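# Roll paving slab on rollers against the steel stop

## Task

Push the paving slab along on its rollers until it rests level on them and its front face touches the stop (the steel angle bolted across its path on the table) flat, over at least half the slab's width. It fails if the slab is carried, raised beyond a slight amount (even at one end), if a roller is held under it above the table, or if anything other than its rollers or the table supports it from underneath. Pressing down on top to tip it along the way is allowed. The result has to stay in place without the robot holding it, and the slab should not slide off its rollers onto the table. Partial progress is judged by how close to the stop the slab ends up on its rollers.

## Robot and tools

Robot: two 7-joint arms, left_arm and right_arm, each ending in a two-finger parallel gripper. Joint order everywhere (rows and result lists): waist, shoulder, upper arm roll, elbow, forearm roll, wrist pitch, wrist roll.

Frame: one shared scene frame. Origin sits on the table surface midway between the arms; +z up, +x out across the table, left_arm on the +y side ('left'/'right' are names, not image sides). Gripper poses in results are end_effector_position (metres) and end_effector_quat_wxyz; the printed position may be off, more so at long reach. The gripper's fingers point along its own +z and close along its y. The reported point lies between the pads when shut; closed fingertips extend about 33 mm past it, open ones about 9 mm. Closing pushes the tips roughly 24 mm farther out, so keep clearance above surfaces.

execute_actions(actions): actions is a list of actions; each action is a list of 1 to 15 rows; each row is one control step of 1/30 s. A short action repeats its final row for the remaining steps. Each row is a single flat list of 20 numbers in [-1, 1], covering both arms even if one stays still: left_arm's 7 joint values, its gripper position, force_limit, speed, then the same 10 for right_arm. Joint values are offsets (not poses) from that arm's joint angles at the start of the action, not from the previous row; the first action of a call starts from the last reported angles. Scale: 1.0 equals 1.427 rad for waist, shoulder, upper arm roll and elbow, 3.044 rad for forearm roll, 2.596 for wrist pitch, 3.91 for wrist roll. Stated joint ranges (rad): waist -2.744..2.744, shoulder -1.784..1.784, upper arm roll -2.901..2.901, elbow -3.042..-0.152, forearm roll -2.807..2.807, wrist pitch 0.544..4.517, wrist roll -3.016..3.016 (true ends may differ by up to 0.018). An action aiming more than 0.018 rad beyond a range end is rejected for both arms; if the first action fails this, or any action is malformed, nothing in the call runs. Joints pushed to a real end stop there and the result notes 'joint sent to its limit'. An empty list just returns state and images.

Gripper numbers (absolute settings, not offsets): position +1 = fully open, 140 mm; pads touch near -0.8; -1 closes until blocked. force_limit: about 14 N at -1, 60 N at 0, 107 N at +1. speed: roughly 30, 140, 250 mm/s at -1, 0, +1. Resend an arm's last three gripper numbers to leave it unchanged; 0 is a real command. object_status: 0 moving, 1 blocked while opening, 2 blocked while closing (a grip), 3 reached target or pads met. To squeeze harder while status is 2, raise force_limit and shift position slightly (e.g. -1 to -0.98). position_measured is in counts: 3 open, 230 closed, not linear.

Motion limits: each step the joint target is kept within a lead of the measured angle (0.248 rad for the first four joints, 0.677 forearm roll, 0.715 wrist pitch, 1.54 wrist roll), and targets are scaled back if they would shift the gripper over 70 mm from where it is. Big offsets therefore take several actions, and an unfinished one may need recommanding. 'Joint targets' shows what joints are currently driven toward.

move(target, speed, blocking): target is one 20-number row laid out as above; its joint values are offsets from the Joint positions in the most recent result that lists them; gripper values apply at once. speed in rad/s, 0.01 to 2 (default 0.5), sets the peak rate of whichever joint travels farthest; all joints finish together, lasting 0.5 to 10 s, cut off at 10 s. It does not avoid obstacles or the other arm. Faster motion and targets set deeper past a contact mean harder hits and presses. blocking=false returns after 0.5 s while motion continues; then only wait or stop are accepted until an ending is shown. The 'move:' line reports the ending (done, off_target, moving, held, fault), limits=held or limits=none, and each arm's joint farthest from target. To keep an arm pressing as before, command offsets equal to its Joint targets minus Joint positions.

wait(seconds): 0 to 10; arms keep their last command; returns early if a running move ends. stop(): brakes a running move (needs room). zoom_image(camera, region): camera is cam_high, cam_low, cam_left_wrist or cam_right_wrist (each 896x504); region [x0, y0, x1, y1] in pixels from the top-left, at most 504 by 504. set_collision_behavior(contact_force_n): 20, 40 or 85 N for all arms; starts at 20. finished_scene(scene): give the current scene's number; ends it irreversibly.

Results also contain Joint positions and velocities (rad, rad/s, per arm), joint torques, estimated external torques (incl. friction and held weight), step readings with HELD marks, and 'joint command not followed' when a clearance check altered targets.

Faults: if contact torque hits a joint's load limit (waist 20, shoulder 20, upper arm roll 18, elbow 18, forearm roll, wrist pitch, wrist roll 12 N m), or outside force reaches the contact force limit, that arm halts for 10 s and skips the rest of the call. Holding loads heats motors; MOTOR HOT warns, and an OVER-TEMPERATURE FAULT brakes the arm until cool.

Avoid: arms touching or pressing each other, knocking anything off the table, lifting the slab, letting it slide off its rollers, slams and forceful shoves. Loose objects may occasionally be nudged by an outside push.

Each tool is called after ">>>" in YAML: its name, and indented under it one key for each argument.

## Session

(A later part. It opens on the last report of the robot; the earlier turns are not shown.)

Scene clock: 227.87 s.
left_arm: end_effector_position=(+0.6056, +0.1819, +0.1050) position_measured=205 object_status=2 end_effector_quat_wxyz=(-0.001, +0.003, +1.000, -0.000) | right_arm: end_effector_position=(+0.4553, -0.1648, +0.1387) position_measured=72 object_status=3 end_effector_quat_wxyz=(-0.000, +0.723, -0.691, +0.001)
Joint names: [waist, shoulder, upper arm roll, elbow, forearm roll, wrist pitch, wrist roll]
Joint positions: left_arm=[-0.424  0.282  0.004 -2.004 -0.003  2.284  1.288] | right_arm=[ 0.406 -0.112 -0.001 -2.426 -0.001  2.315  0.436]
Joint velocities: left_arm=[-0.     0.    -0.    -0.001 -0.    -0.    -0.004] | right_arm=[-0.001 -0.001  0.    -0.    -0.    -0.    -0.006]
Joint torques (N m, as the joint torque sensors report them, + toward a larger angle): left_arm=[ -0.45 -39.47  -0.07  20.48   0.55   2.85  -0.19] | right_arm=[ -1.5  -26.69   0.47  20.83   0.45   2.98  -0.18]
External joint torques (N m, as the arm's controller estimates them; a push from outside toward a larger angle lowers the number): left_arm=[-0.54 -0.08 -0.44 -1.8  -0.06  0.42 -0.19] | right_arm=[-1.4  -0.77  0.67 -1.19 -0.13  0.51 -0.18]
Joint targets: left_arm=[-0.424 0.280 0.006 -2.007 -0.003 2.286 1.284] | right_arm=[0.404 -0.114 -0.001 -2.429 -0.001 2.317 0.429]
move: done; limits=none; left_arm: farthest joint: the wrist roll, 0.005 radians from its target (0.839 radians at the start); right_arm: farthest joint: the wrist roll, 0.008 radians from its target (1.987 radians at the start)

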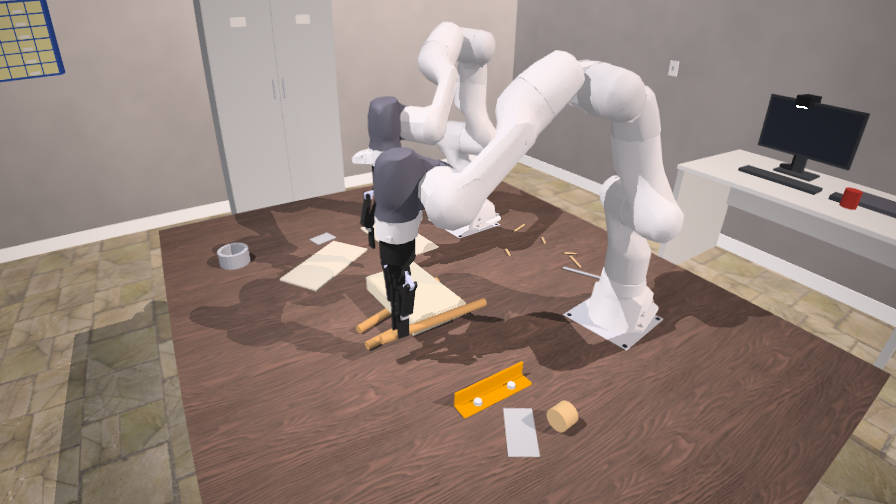

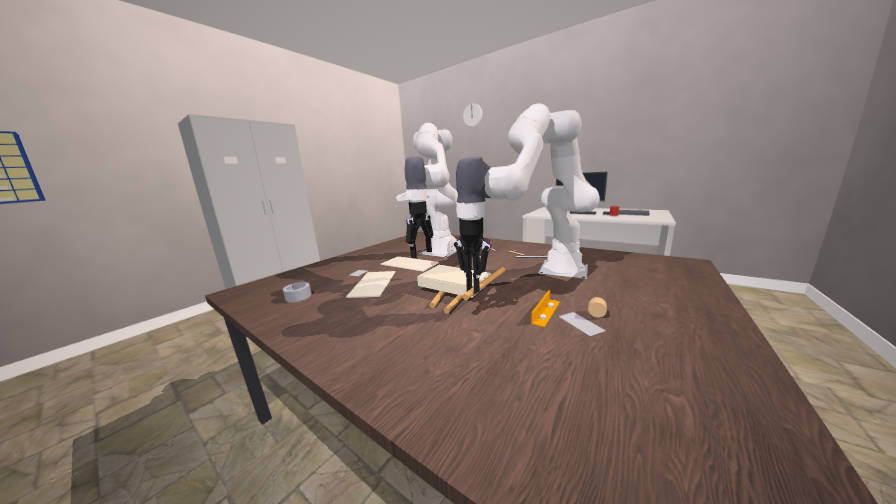

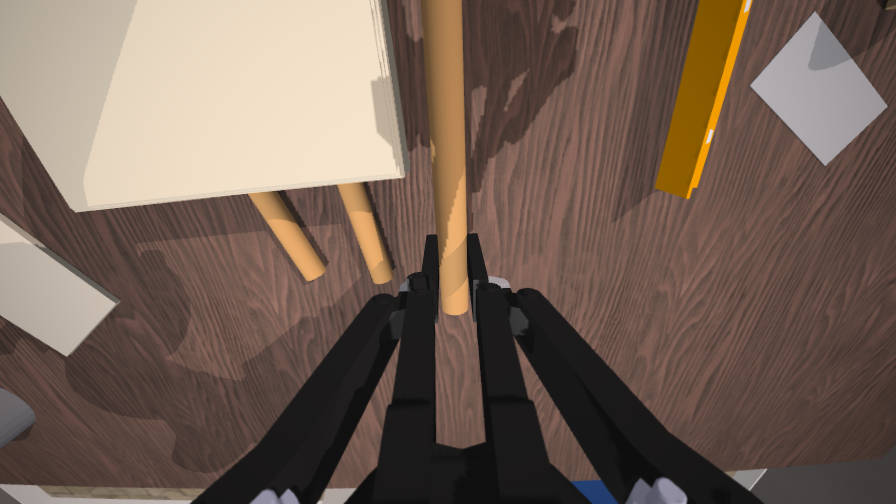

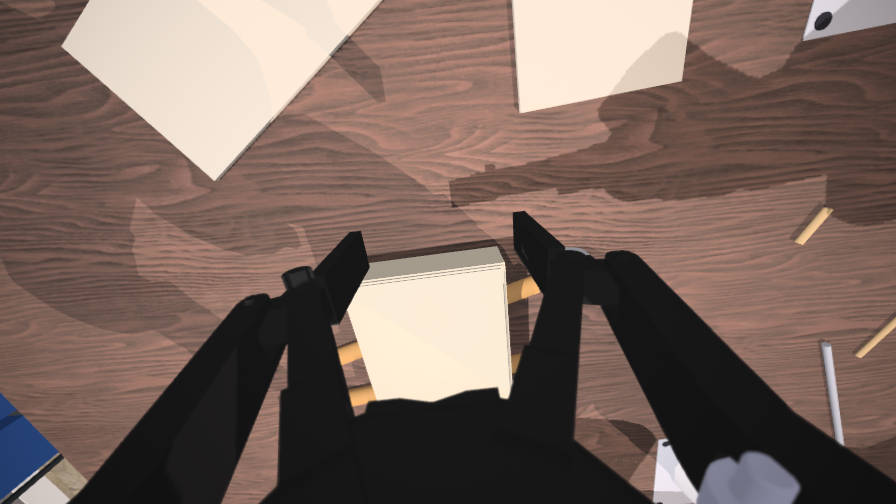

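>>> move:
  target: [0.064,0.088,0,0,0,0.049,0.024,-1,0.3,-0.5,0.0154,0.174,0,0.0477,0,0.069,0.004,0.45,0,0]
  speed: 0.2

>>> move:
  target: [0,0,0,0,0,0,0,-0.3,0.3,-0.8,0,0,0,0,0,0,0,0.45,0,0]

Scene clock: 242.30 s.
left_arm: end_effector_position=(+0.6257, +0.2328, +0.0403) position_measured=205 object_status=2 end_effector_quat_wxyz=(-0.002, +0.002, +1.000, +0.000) | right_arm: end_effector_position=(+0.4815, -0.1400, +0.0595) position_measured=72 object_status=3 end_effector_quat_wxyz=(+0.001, +0.727, -0.687, +0.000)
Joint names: [waist, shoulder, upper arm roll, elbow, forearm roll, wrist pitch, wrist roll]
Joint positions: left_arm=[-0.334  0.408  0.004 -2.005 -0.003  2.409  1.377] | right_arm=[ 0.426  0.135 -0.001 -2.361 -0.001  2.492  0.446]
Joint velocities: left_arm=[ 0.    -0.001 -0.     0.001  0.     0.002  0.005] | right_arm=[ 0.    -0.     0.001  0.001 -0.001  0.002  0.   ]
Joint torques (N m, as the joint torque sensors report them, + toward a larger angle): left_arm=[  0.7  -40.69  -1.25  20.17   0.45   2.68   0.25] | right_arm=[  1.8  -31.41  -0.08  20.69   0.32   2.95   0.36]
External joint torques (N m, as the arm's controller estimates them; a push from outside toward a larger angle lowers the number): left_arm=[ 0.79  1.03 -1.58 -0.75 -0.09  0.26  0.25] | right_arm=[ 1.71  0.76 -0.29  0.84 -0.15  0.49  0.36]
Joint targets: left_arm=[-0.333 0.408 0.004 -2.004 -0.003 2.411 1.382] | right_arm=[0.428 0.136 -0.001 -2.358 -0.001 2.495 0.452]
move: done; limits=none; left_arm: farthest joint: the wrist roll, 0.005 radians from its target (0.094 radians at the start); right_arm: farthest joint: the wrist roll, 0.006 radians from its target (0.017 radians at the start)

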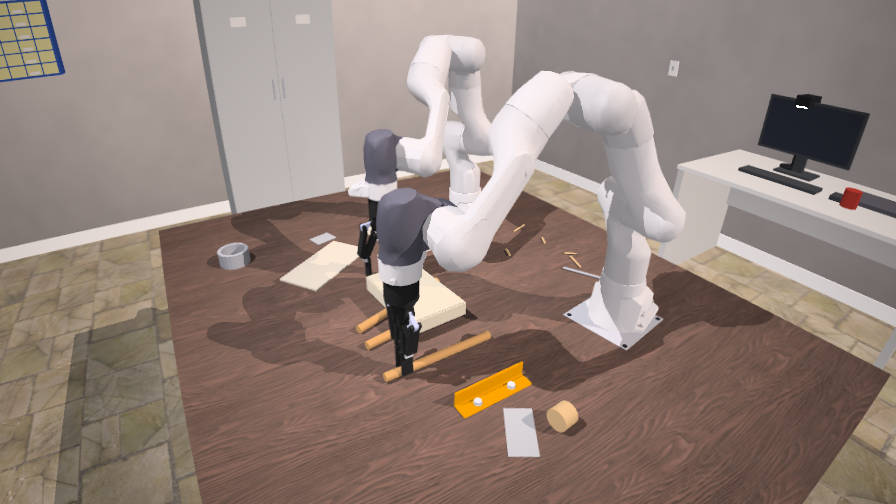

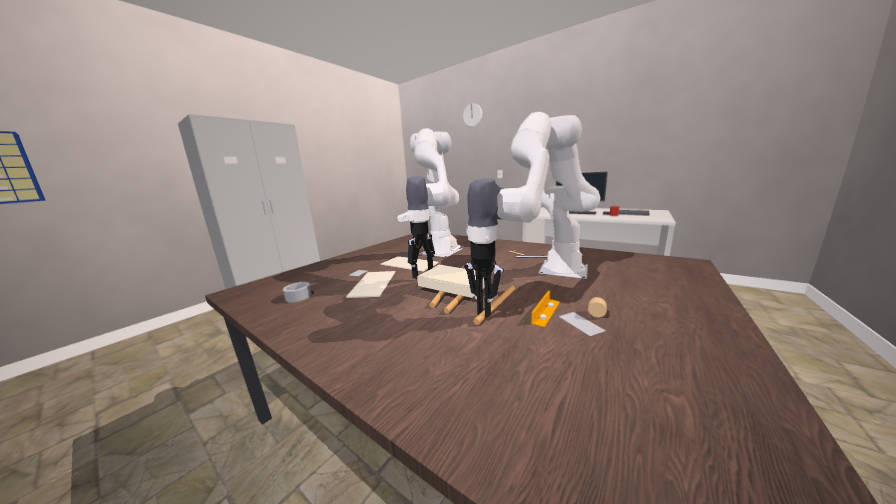

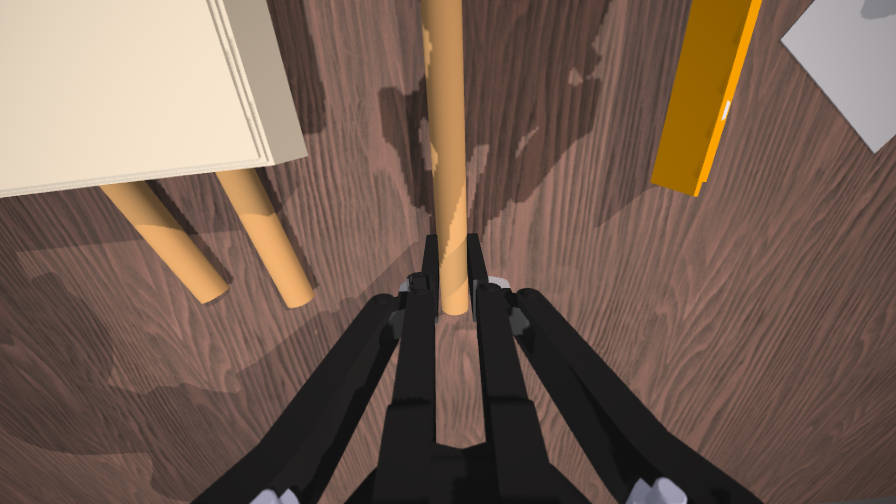

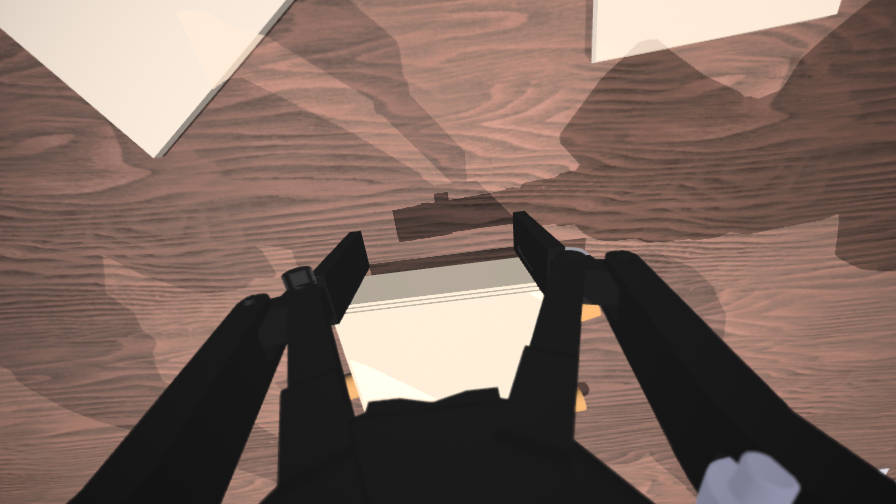

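Scene clock: 242.97 s.
left_arm: end_effector_position=(+0.6257, +0.2328, +0.0403) position_measured=167 object_status=0 end_effector_quat_wxyz=(-0.002, +0.002, +1.000, +0.000) | right_arm: end_effector_position=(+0.4815, -0.1400, +0.0595) position_measured=72 object_status=3 end_effector_quat_wxyz=(+0.001, +0.727, -0.687, +0.000)
Joint names: [waist, shoulder, upper arm roll, elbow, forearm roll, wrist pitch, wrist roll]
Joint positions: left_arm=[-0.334  0.408  0.004 -2.005 -0.003  2.409  1.377] | right_arm=[ 0.426  0.135 -0.001 -2.361 -0.001  2.492  0.446]
Joint velocities: left_arm=[-0.    -0.001 -0.     0.001 -0.     0.001  0.   ] | right_arm=[ 0.     0.001  0.001 -0.    -0.     0.001 -0.   ]
Joint torques (N m, as the joint torque sensors report them, + toward a larger angle): left_arm=[ -0.81 -40.6   -0.45  20.71   0.47   2.52   0.06] | right_arm=[  0.14 -31.77  -0.11  19.47   0.44   2.7    0.02]
External joint torques (N m, as the arm's controller estimates them; a push from outside toward a larger angle lowers the number): left_arm=[-0.63  1.1  -0.71 -0.2  -0.07  0.1   0.06] | right_arm=[ 0.11  0.35 -0.26 -0.35 -0.04  0.24  0.02]
Joint targets: left_arm=[-0.334 0.408 0.004 -2.005 -0.003 2.409 1.377] | right_arm=[0.426 0.135 -0.001 -2.361 -0.001 2.492 0.446]
move: done; limits=none; left_arm: farthest joint: the waist, 0.000 radians from its target (0.000 radians at the start); right_arm: farthest joint: the waist, 0.000 radians from its target (0.000 radians at the start)

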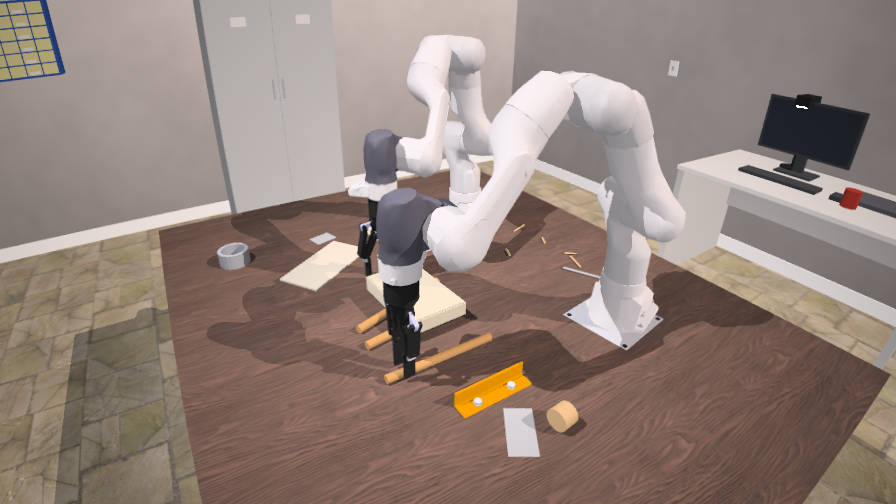

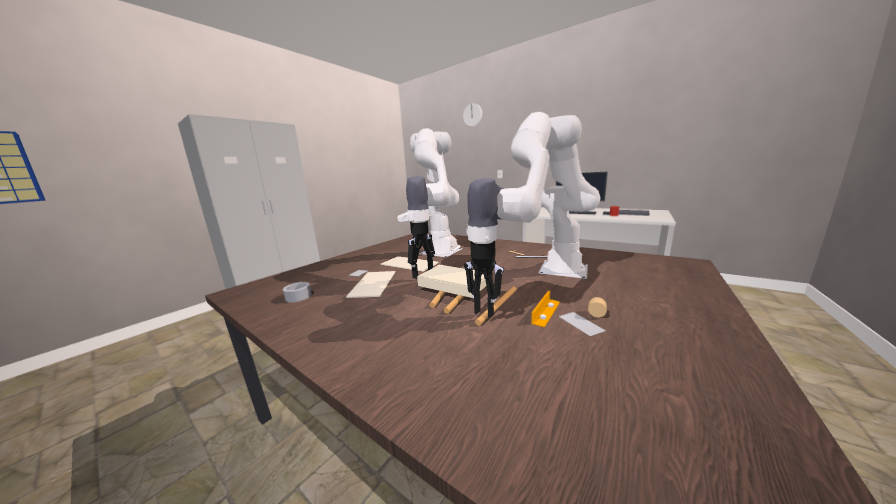

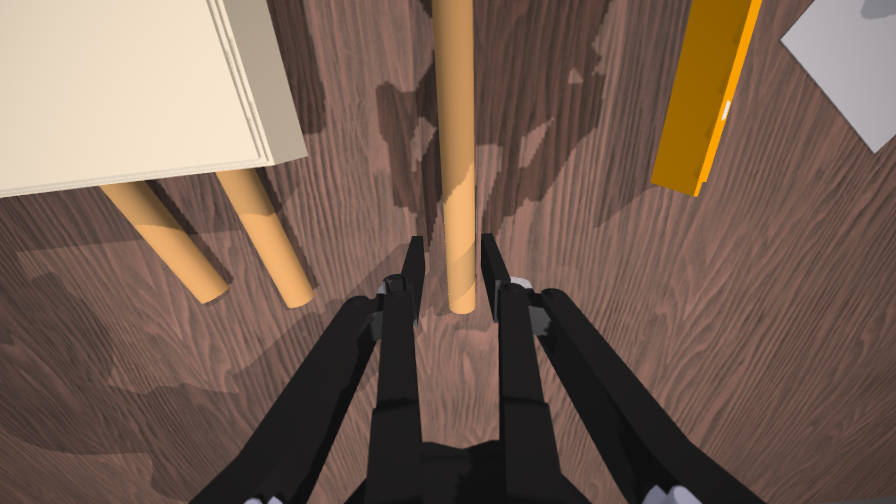

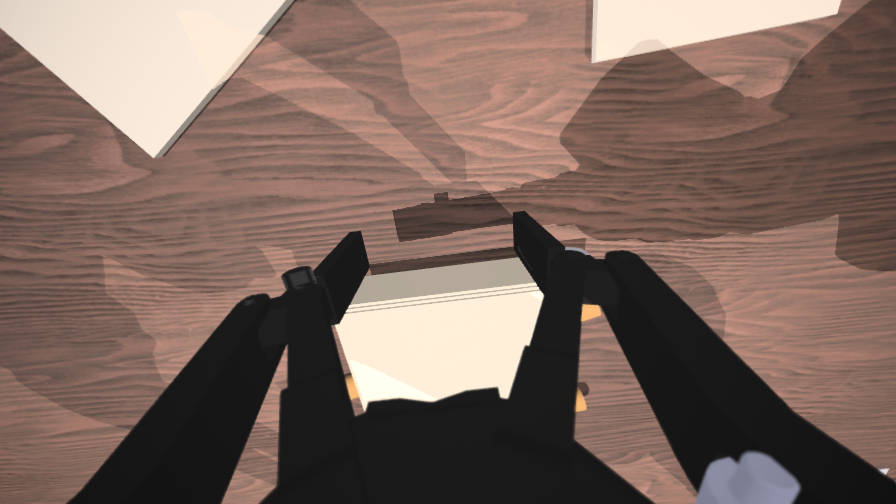

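>>> move:
  target: [0,-0.12,0,0,0,-0.066,0,-0.3,0.3,-0.8,0.124,0.059,0,0.086,0,-0.0135,0.051,0.45,0,0]
  speed: 0.06

Scene clock: 252.57 s.
left_arm: end_effector_position=(+0.6143, +0.2348, +0.1278) position_measured=167 object_status=3 end_effector_quat_wxyz=(-0.001, +0.002, +1.000, -0.001) | right_arm: end_effector_position=(+0.4604, -0.0442, +0.0602) position_measured=72 object_status=3 end_effector_quat_wxyz=(-0.001, +0.721, -0.693, +0.001)
Joint names: [waist, shoulder, upper arm roll, elbow, forearm roll, wrist pitch, wrist roll]
Joint positions: left_arm=[-0.334  0.237  0.004 -2.005 -0.003  2.24   1.377] | right_arm=[ 0.6    0.217 -0.001 -2.24  -0.001  2.459  0.637]
Joint velocities: left_arm=[ 0.     0.001 -0.     0.     0.    -0.001  0.   ] | right_arm=[ 0.001  0.    -0.     0.001 -0.     0.001  0.005]
Joint torques (N m, as the joint torque sensors report them, + toward a larger angle): left_arm=[ -0.01 -37.99  -0.94  22.46   0.6    2.21   0.09] | right_arm=[  1.52 -34.43   0.25  21.38   0.35   2.41   0.41]
External joint torques (N m, as the arm's controller estimates them; a push from outside toward a larger angle lowers the number): left_arm=[-0.01  0.19 -1.18 -0.12 -0.04 -0.2   0.09] | right_arm=[ 1.52  0.97  0.07  0.98 -0.15 -0.05  0.41]
Joint targets: left_arm=[-0.334 0.236 0.004 -2.005 -0.003 2.238 1.377] | right_arm=[0.602 0.219 -0.001 -2.238 -0.001 2.457 0.645]
move: done; limits=none; left_arm: farthest joint: the wrist pitch, 0.002 radians from its target (0.171 radians at the start); right_arm: farthest joint: the wrist roll, 0.008 radians from its target (0.200 radians at the start)

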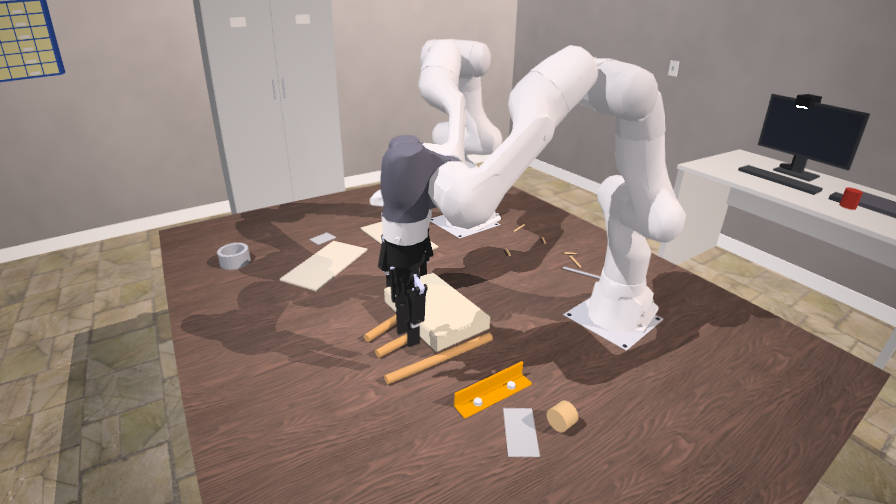

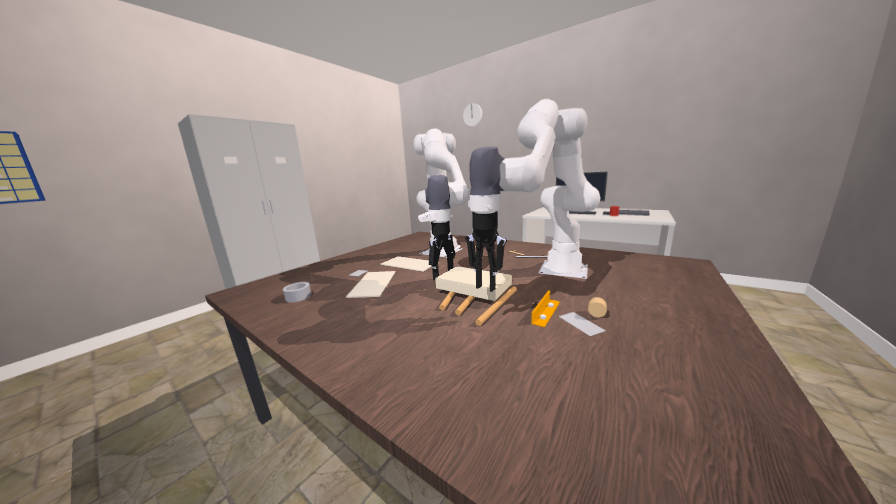

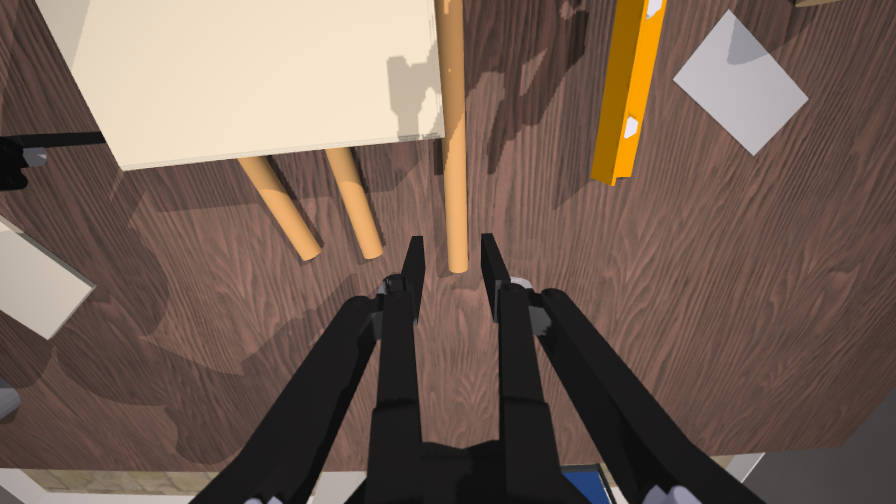

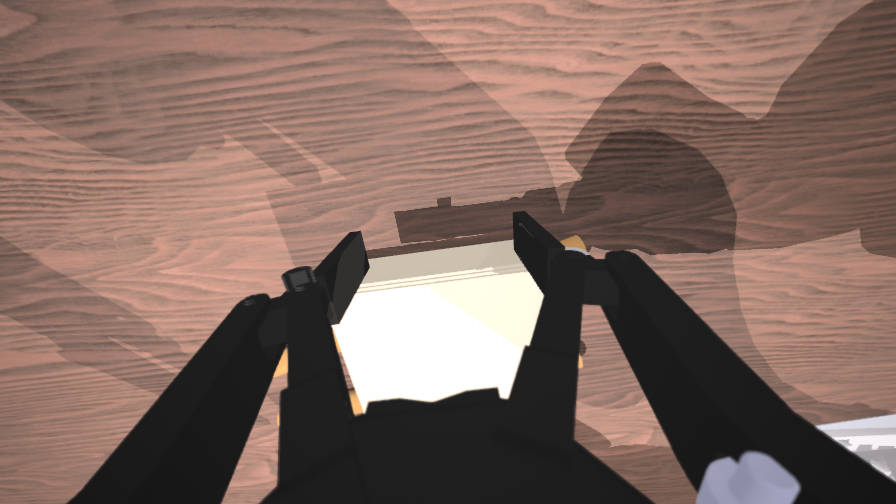

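>>> move:
  target: [0.045,0,0,0,0,0,0.016,-0.3,0.3,-0.8,0.035,0.029,0,0.043,0,-0.0085,0.016,0.45,0,0]
  speed: 0.04

Scene clock: 260.17 s.
left_arm: end_effector_position=(+0.6204, +0.2713, +0.1278) position_measured=167 object_status=3 end_effector_quat_wxyz=(-0.001, -0.001, +1.000, -0.001) | right_arm: end_effector_position=(+0.4551, -0.0148, +0.0595) position_measured=72 object_status=3 end_effector_quat_wxyz=(+0.001, +0.718, -0.696, +0.001)
Joint names: [waist, shoulder, upper arm roll, elbow, forearm roll, wrist pitch, wrist roll]
Joint positions: left_arm=[-0.272  0.237  0.004 -2.005 -0.003  2.24   1.434] | right_arm=[ 0.647  0.257 -0.001 -2.182 -0.001  2.437  0.691]
Joint velocities: left_arm=[ 0.     0.001  0.     0.    -0.002 -0.001  0.005] | right_arm=[-0.001  0.    -0.001 -0.    -0.    -0.     0.004]
Joint torques (N m, as the joint torque sensors report them, + toward a larger angle): left_arm=[ -0.17 -36.87  -0.25  21.87   0.6    2.59   0.36] | right_arm=[  1.78 -35.97   0.21  21.69   0.28   2.75   0.49]
External joint torques (N m, as the arm's controller estimates them; a push from outside toward a larger angle lowers the number): left_arm=[-0.11  1.35 -0.44 -0.72 -0.04  0.18  0.36] | right_arm=[ 1.88  0.9   0.08  1.08 -0.24  0.29  0.49]
Joint targets: left_arm=[-0.270 0.237 0.004 -2.005 -0.003 2.240 1.439] | right_arm=[0.650 0.258 -0.001 -2.179 -0.001 2.437 0.700]
move: done; limits=none; left_arm: farthest joint: the wrist roll, 0.006 radians from its target (0.063 radians at the start); right_arm: farthest joint: the wrist roll, 0.008 radians from its target (0.060 radians at the start)

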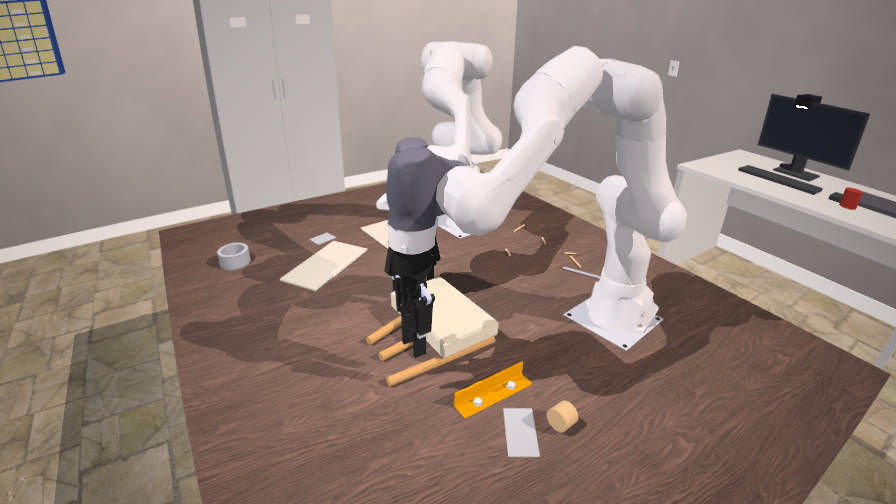

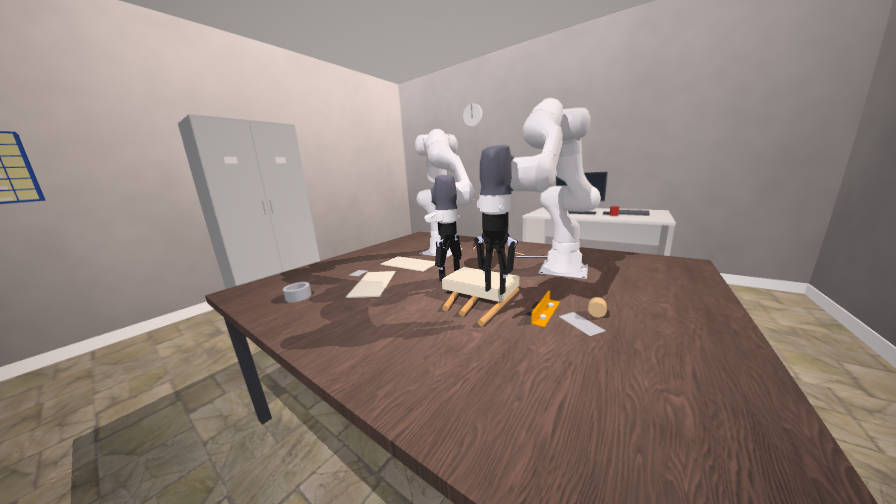

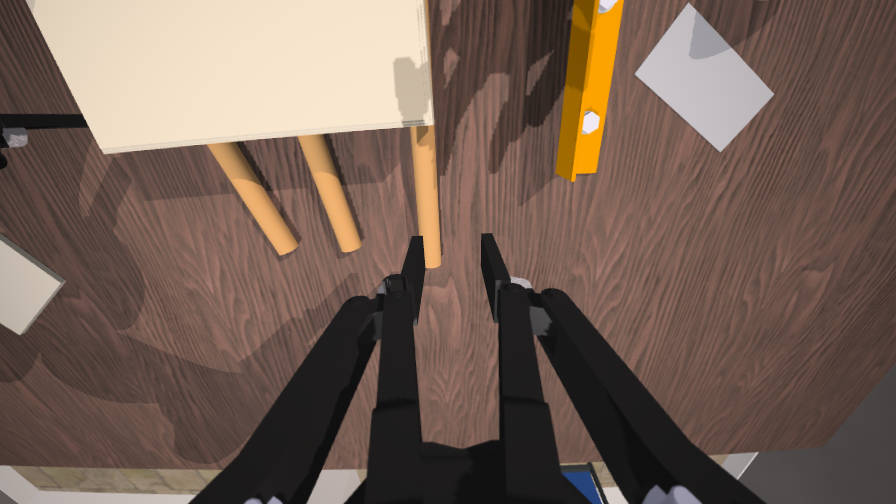

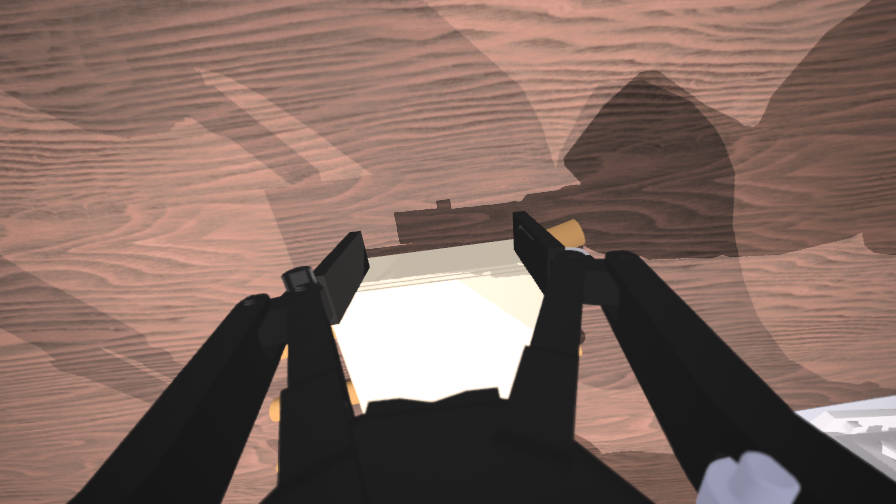

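>>> move:
  target: [0.12,-0.06,0,-0.06,0,0,0.045,-0.3,0.3,-0.8,0.0904,0.094,0,0.147,0,-0.028,0.041,0.45,0,0]
  speed: 0.06

Scene clock: 271.93 s.
left_arm: end_effector_position=(+0.6017, +0.3707, +0.1403) position_measured=167 object_status=3 end_effector_quat_wxyz=(-0.001, -0.000, +1.000, -0.001) | right_arm: end_effector_position=(+0.4409, +0.0753, +0.0597) position_measured=72 object_status=3 end_effector_quat_wxyz=(-0.000, +0.709, -0.706, +0.001)
Joint names: [waist, shoulder, upper arm roll, elbow, forearm roll, wrist pitch, wrist roll]
Joint positions: left_arm=[-0.103  0.153  0.004 -2.088 -0.003  2.24   1.604] | right_arm=[ 0.773  0.389 -0.001 -1.975 -0.001  2.365  0.844]
Joint velocities: left_arm=[-0.    -0.001 -0.001  0.001  0.     0.     0.008] | right_arm=[-0.    -0.002  0.001 -0.    -0.     0.001  0.005]
Joint torques (N m, as the joint torque sensors report them, + toward a larger angle): left_arm=[  1.26 -35.35  -1.08  20.19   0.58   2.47   0.32] | right_arm=[  0.9  -40.56   0.79  22.89   0.49   2.6    0.39]
External joint torques (N m, as the arm's controller estimates them; a push from outside toward a larger angle lowers the number): left_arm=[ 1.38  0.39 -1.12 -2.54 -0.06  0.04  0.32] | right_arm=[ 0.89  1.34  0.45  1.35 -0.07  0.14  0.39]
Joint targets: left_arm=[-0.101 0.152 0.004 -2.090 -0.003 2.240 1.610] | right_arm=[0.776 0.391 -0.001 -1.972 -0.001 2.365 0.851]
move: done; limits=none; left_arm: farthest joint: the wrist roll, 0.006 radians from its target (0.175 radians at the start); right_arm: farthest joint: the wrist roll, 0.007 radians from its target (0.159 radians at the start)

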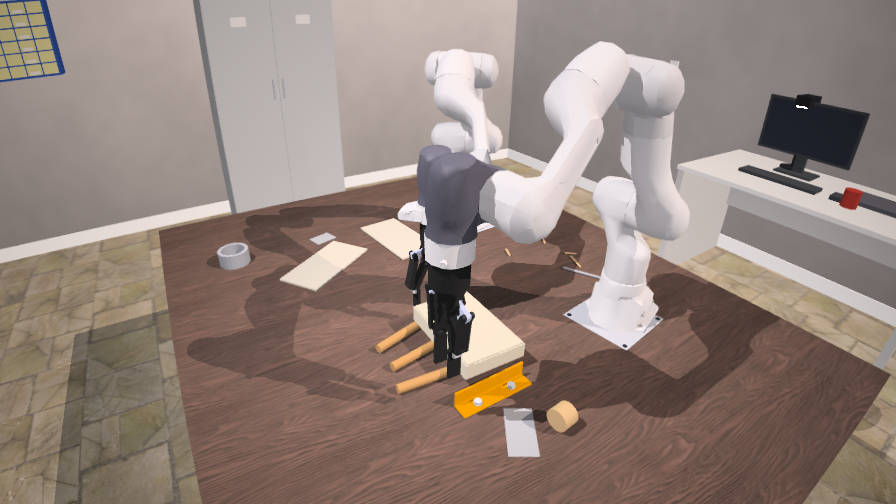

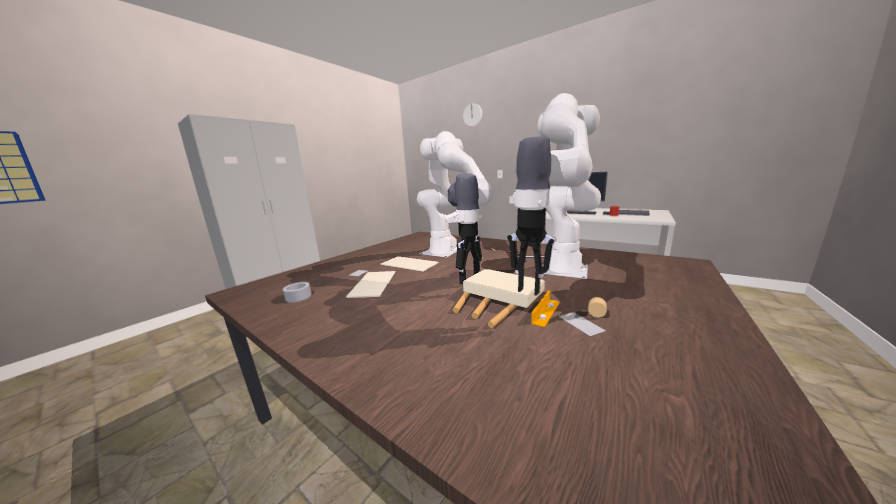

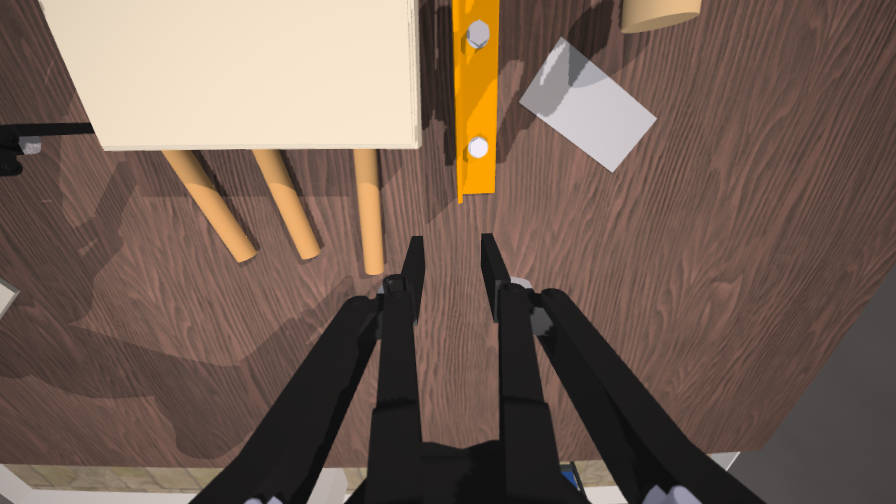

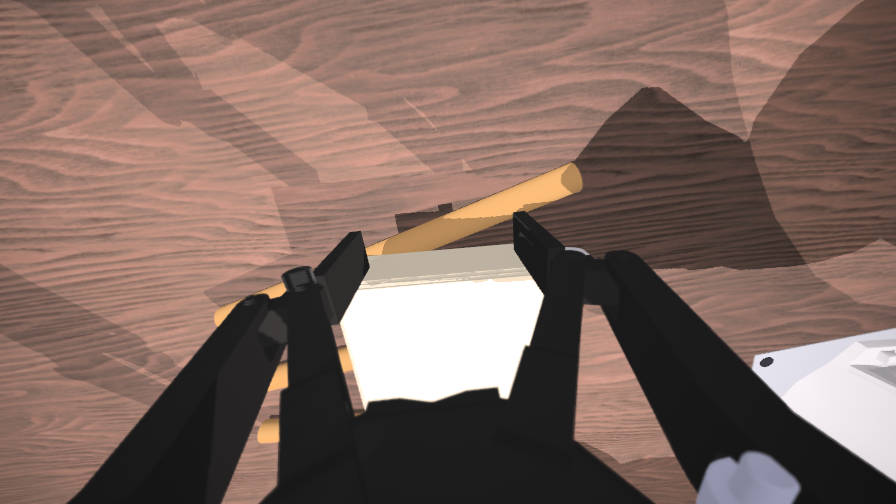

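>>> move:
  target: [0,-0.06,0,-0.06,0,0,0,-0.3,0.3,-0.8,0.03,0.053,0,0.087,0,-0.018,0.002,0.45,0,0]
  speed: 0.04

>>> zoom_image:
  camera: "cam_left_wrist"
  region: [350,0,600,250]

Scene clock: 284.00 s.
left_arm: end_effector_position=(+0.5768, +0.3699, +0.1507) position_measured=167 object_status=3 end_effector_quat_wxyz=(+0.000, +0.001, +1.000, -0.001) | right_arm: end_effector_position=(+0.4449, +0.1008, +0.0595) position_measured=72 object_status=3 end_effector_quat_wxyz=(+0.008, +0.712, -0.703, +0.003)
Joint names: [waist, shoulder, upper arm roll, elbow, forearm roll, wrist pitch, wrist roll]
Joint positions: left_arm=[-0.103  0.069  0.004 -2.17  -0.003  2.24   1.606] | right_arm=[ 0.803  0.459 -0.008 -1.858 -0.002  2.3    0.86 ]
Joint velocities: left_arm=[-0.     0.     0.001 -0.003  0.002  0.001 -0.   ] | right_arm=[ 0.     0.001 -0.002  0.002 -0.001 -0.003  0.003]
Joint torques (N m, as the joint torque sensors report them, + toward a larger angle): left_arm=[ -0.43 -32.45  -1.05  20.59   0.68   2.48  -0.02] | right_arm=[  6.76 -40.85   5.08  25.58   0.79   5.53  -0.39]
External joint torques (N m, as the arm's controller estimates them; a push from outside toward a larger angle lowers the number): left_arm=[-0.46  0.24 -1.15 -2.    0.03  0.07 -0.02] | right_arm=[ 6.8   3.18  4.84  3.77  0.21  3.14 -0.39]
Joint targets: left_arm=[-0.103 0.068 0.004 -2.173 -0.003 2.240 1.604] | right_arm=[0.816 0.465 -0.001 -1.851 -0.001 2.318 0.852]
move: off_target (right_arm); limits=none; left_arm: farthest joint: the elbow, 0.003 radians from its target (0.086 radians at the start); right_arm: farthest joint: the wrist pitch, 0.018 radians from its target (0.047 radians at the start)

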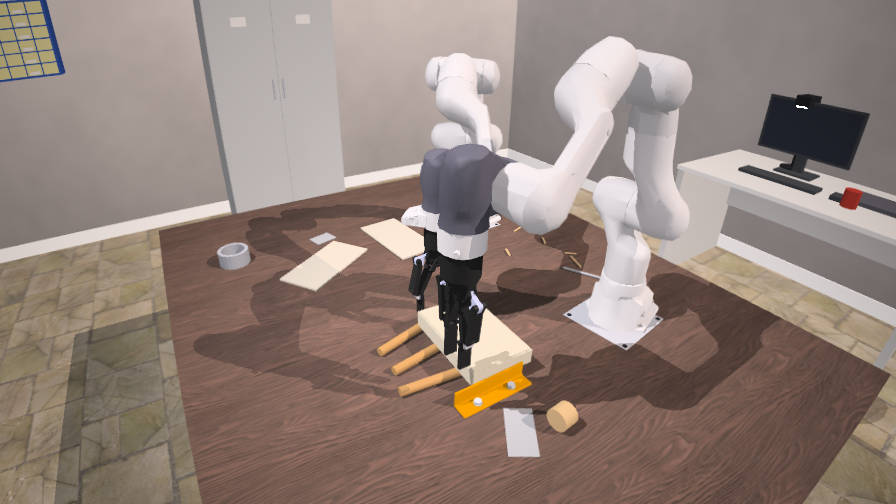

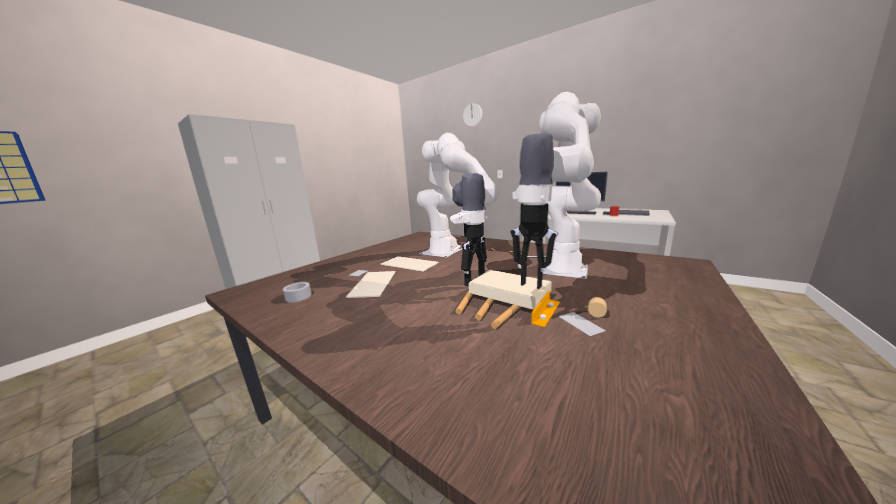

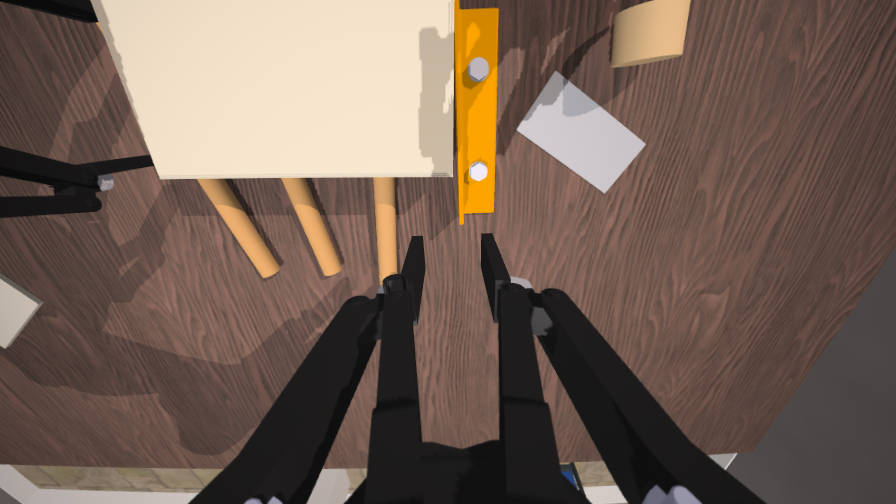

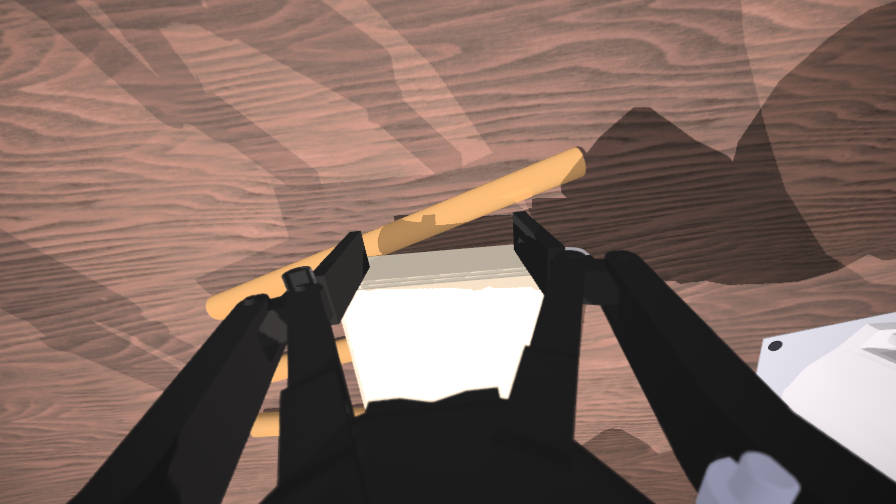

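Region (350, 0, 600, 250) of cam_left_wrist's 896x504 image, scaled by 2.016, with more detail than that image has.

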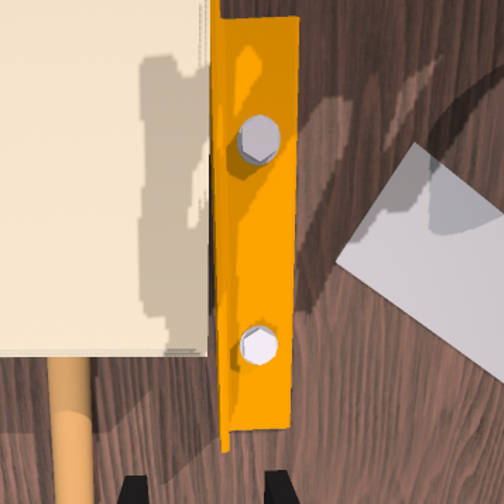

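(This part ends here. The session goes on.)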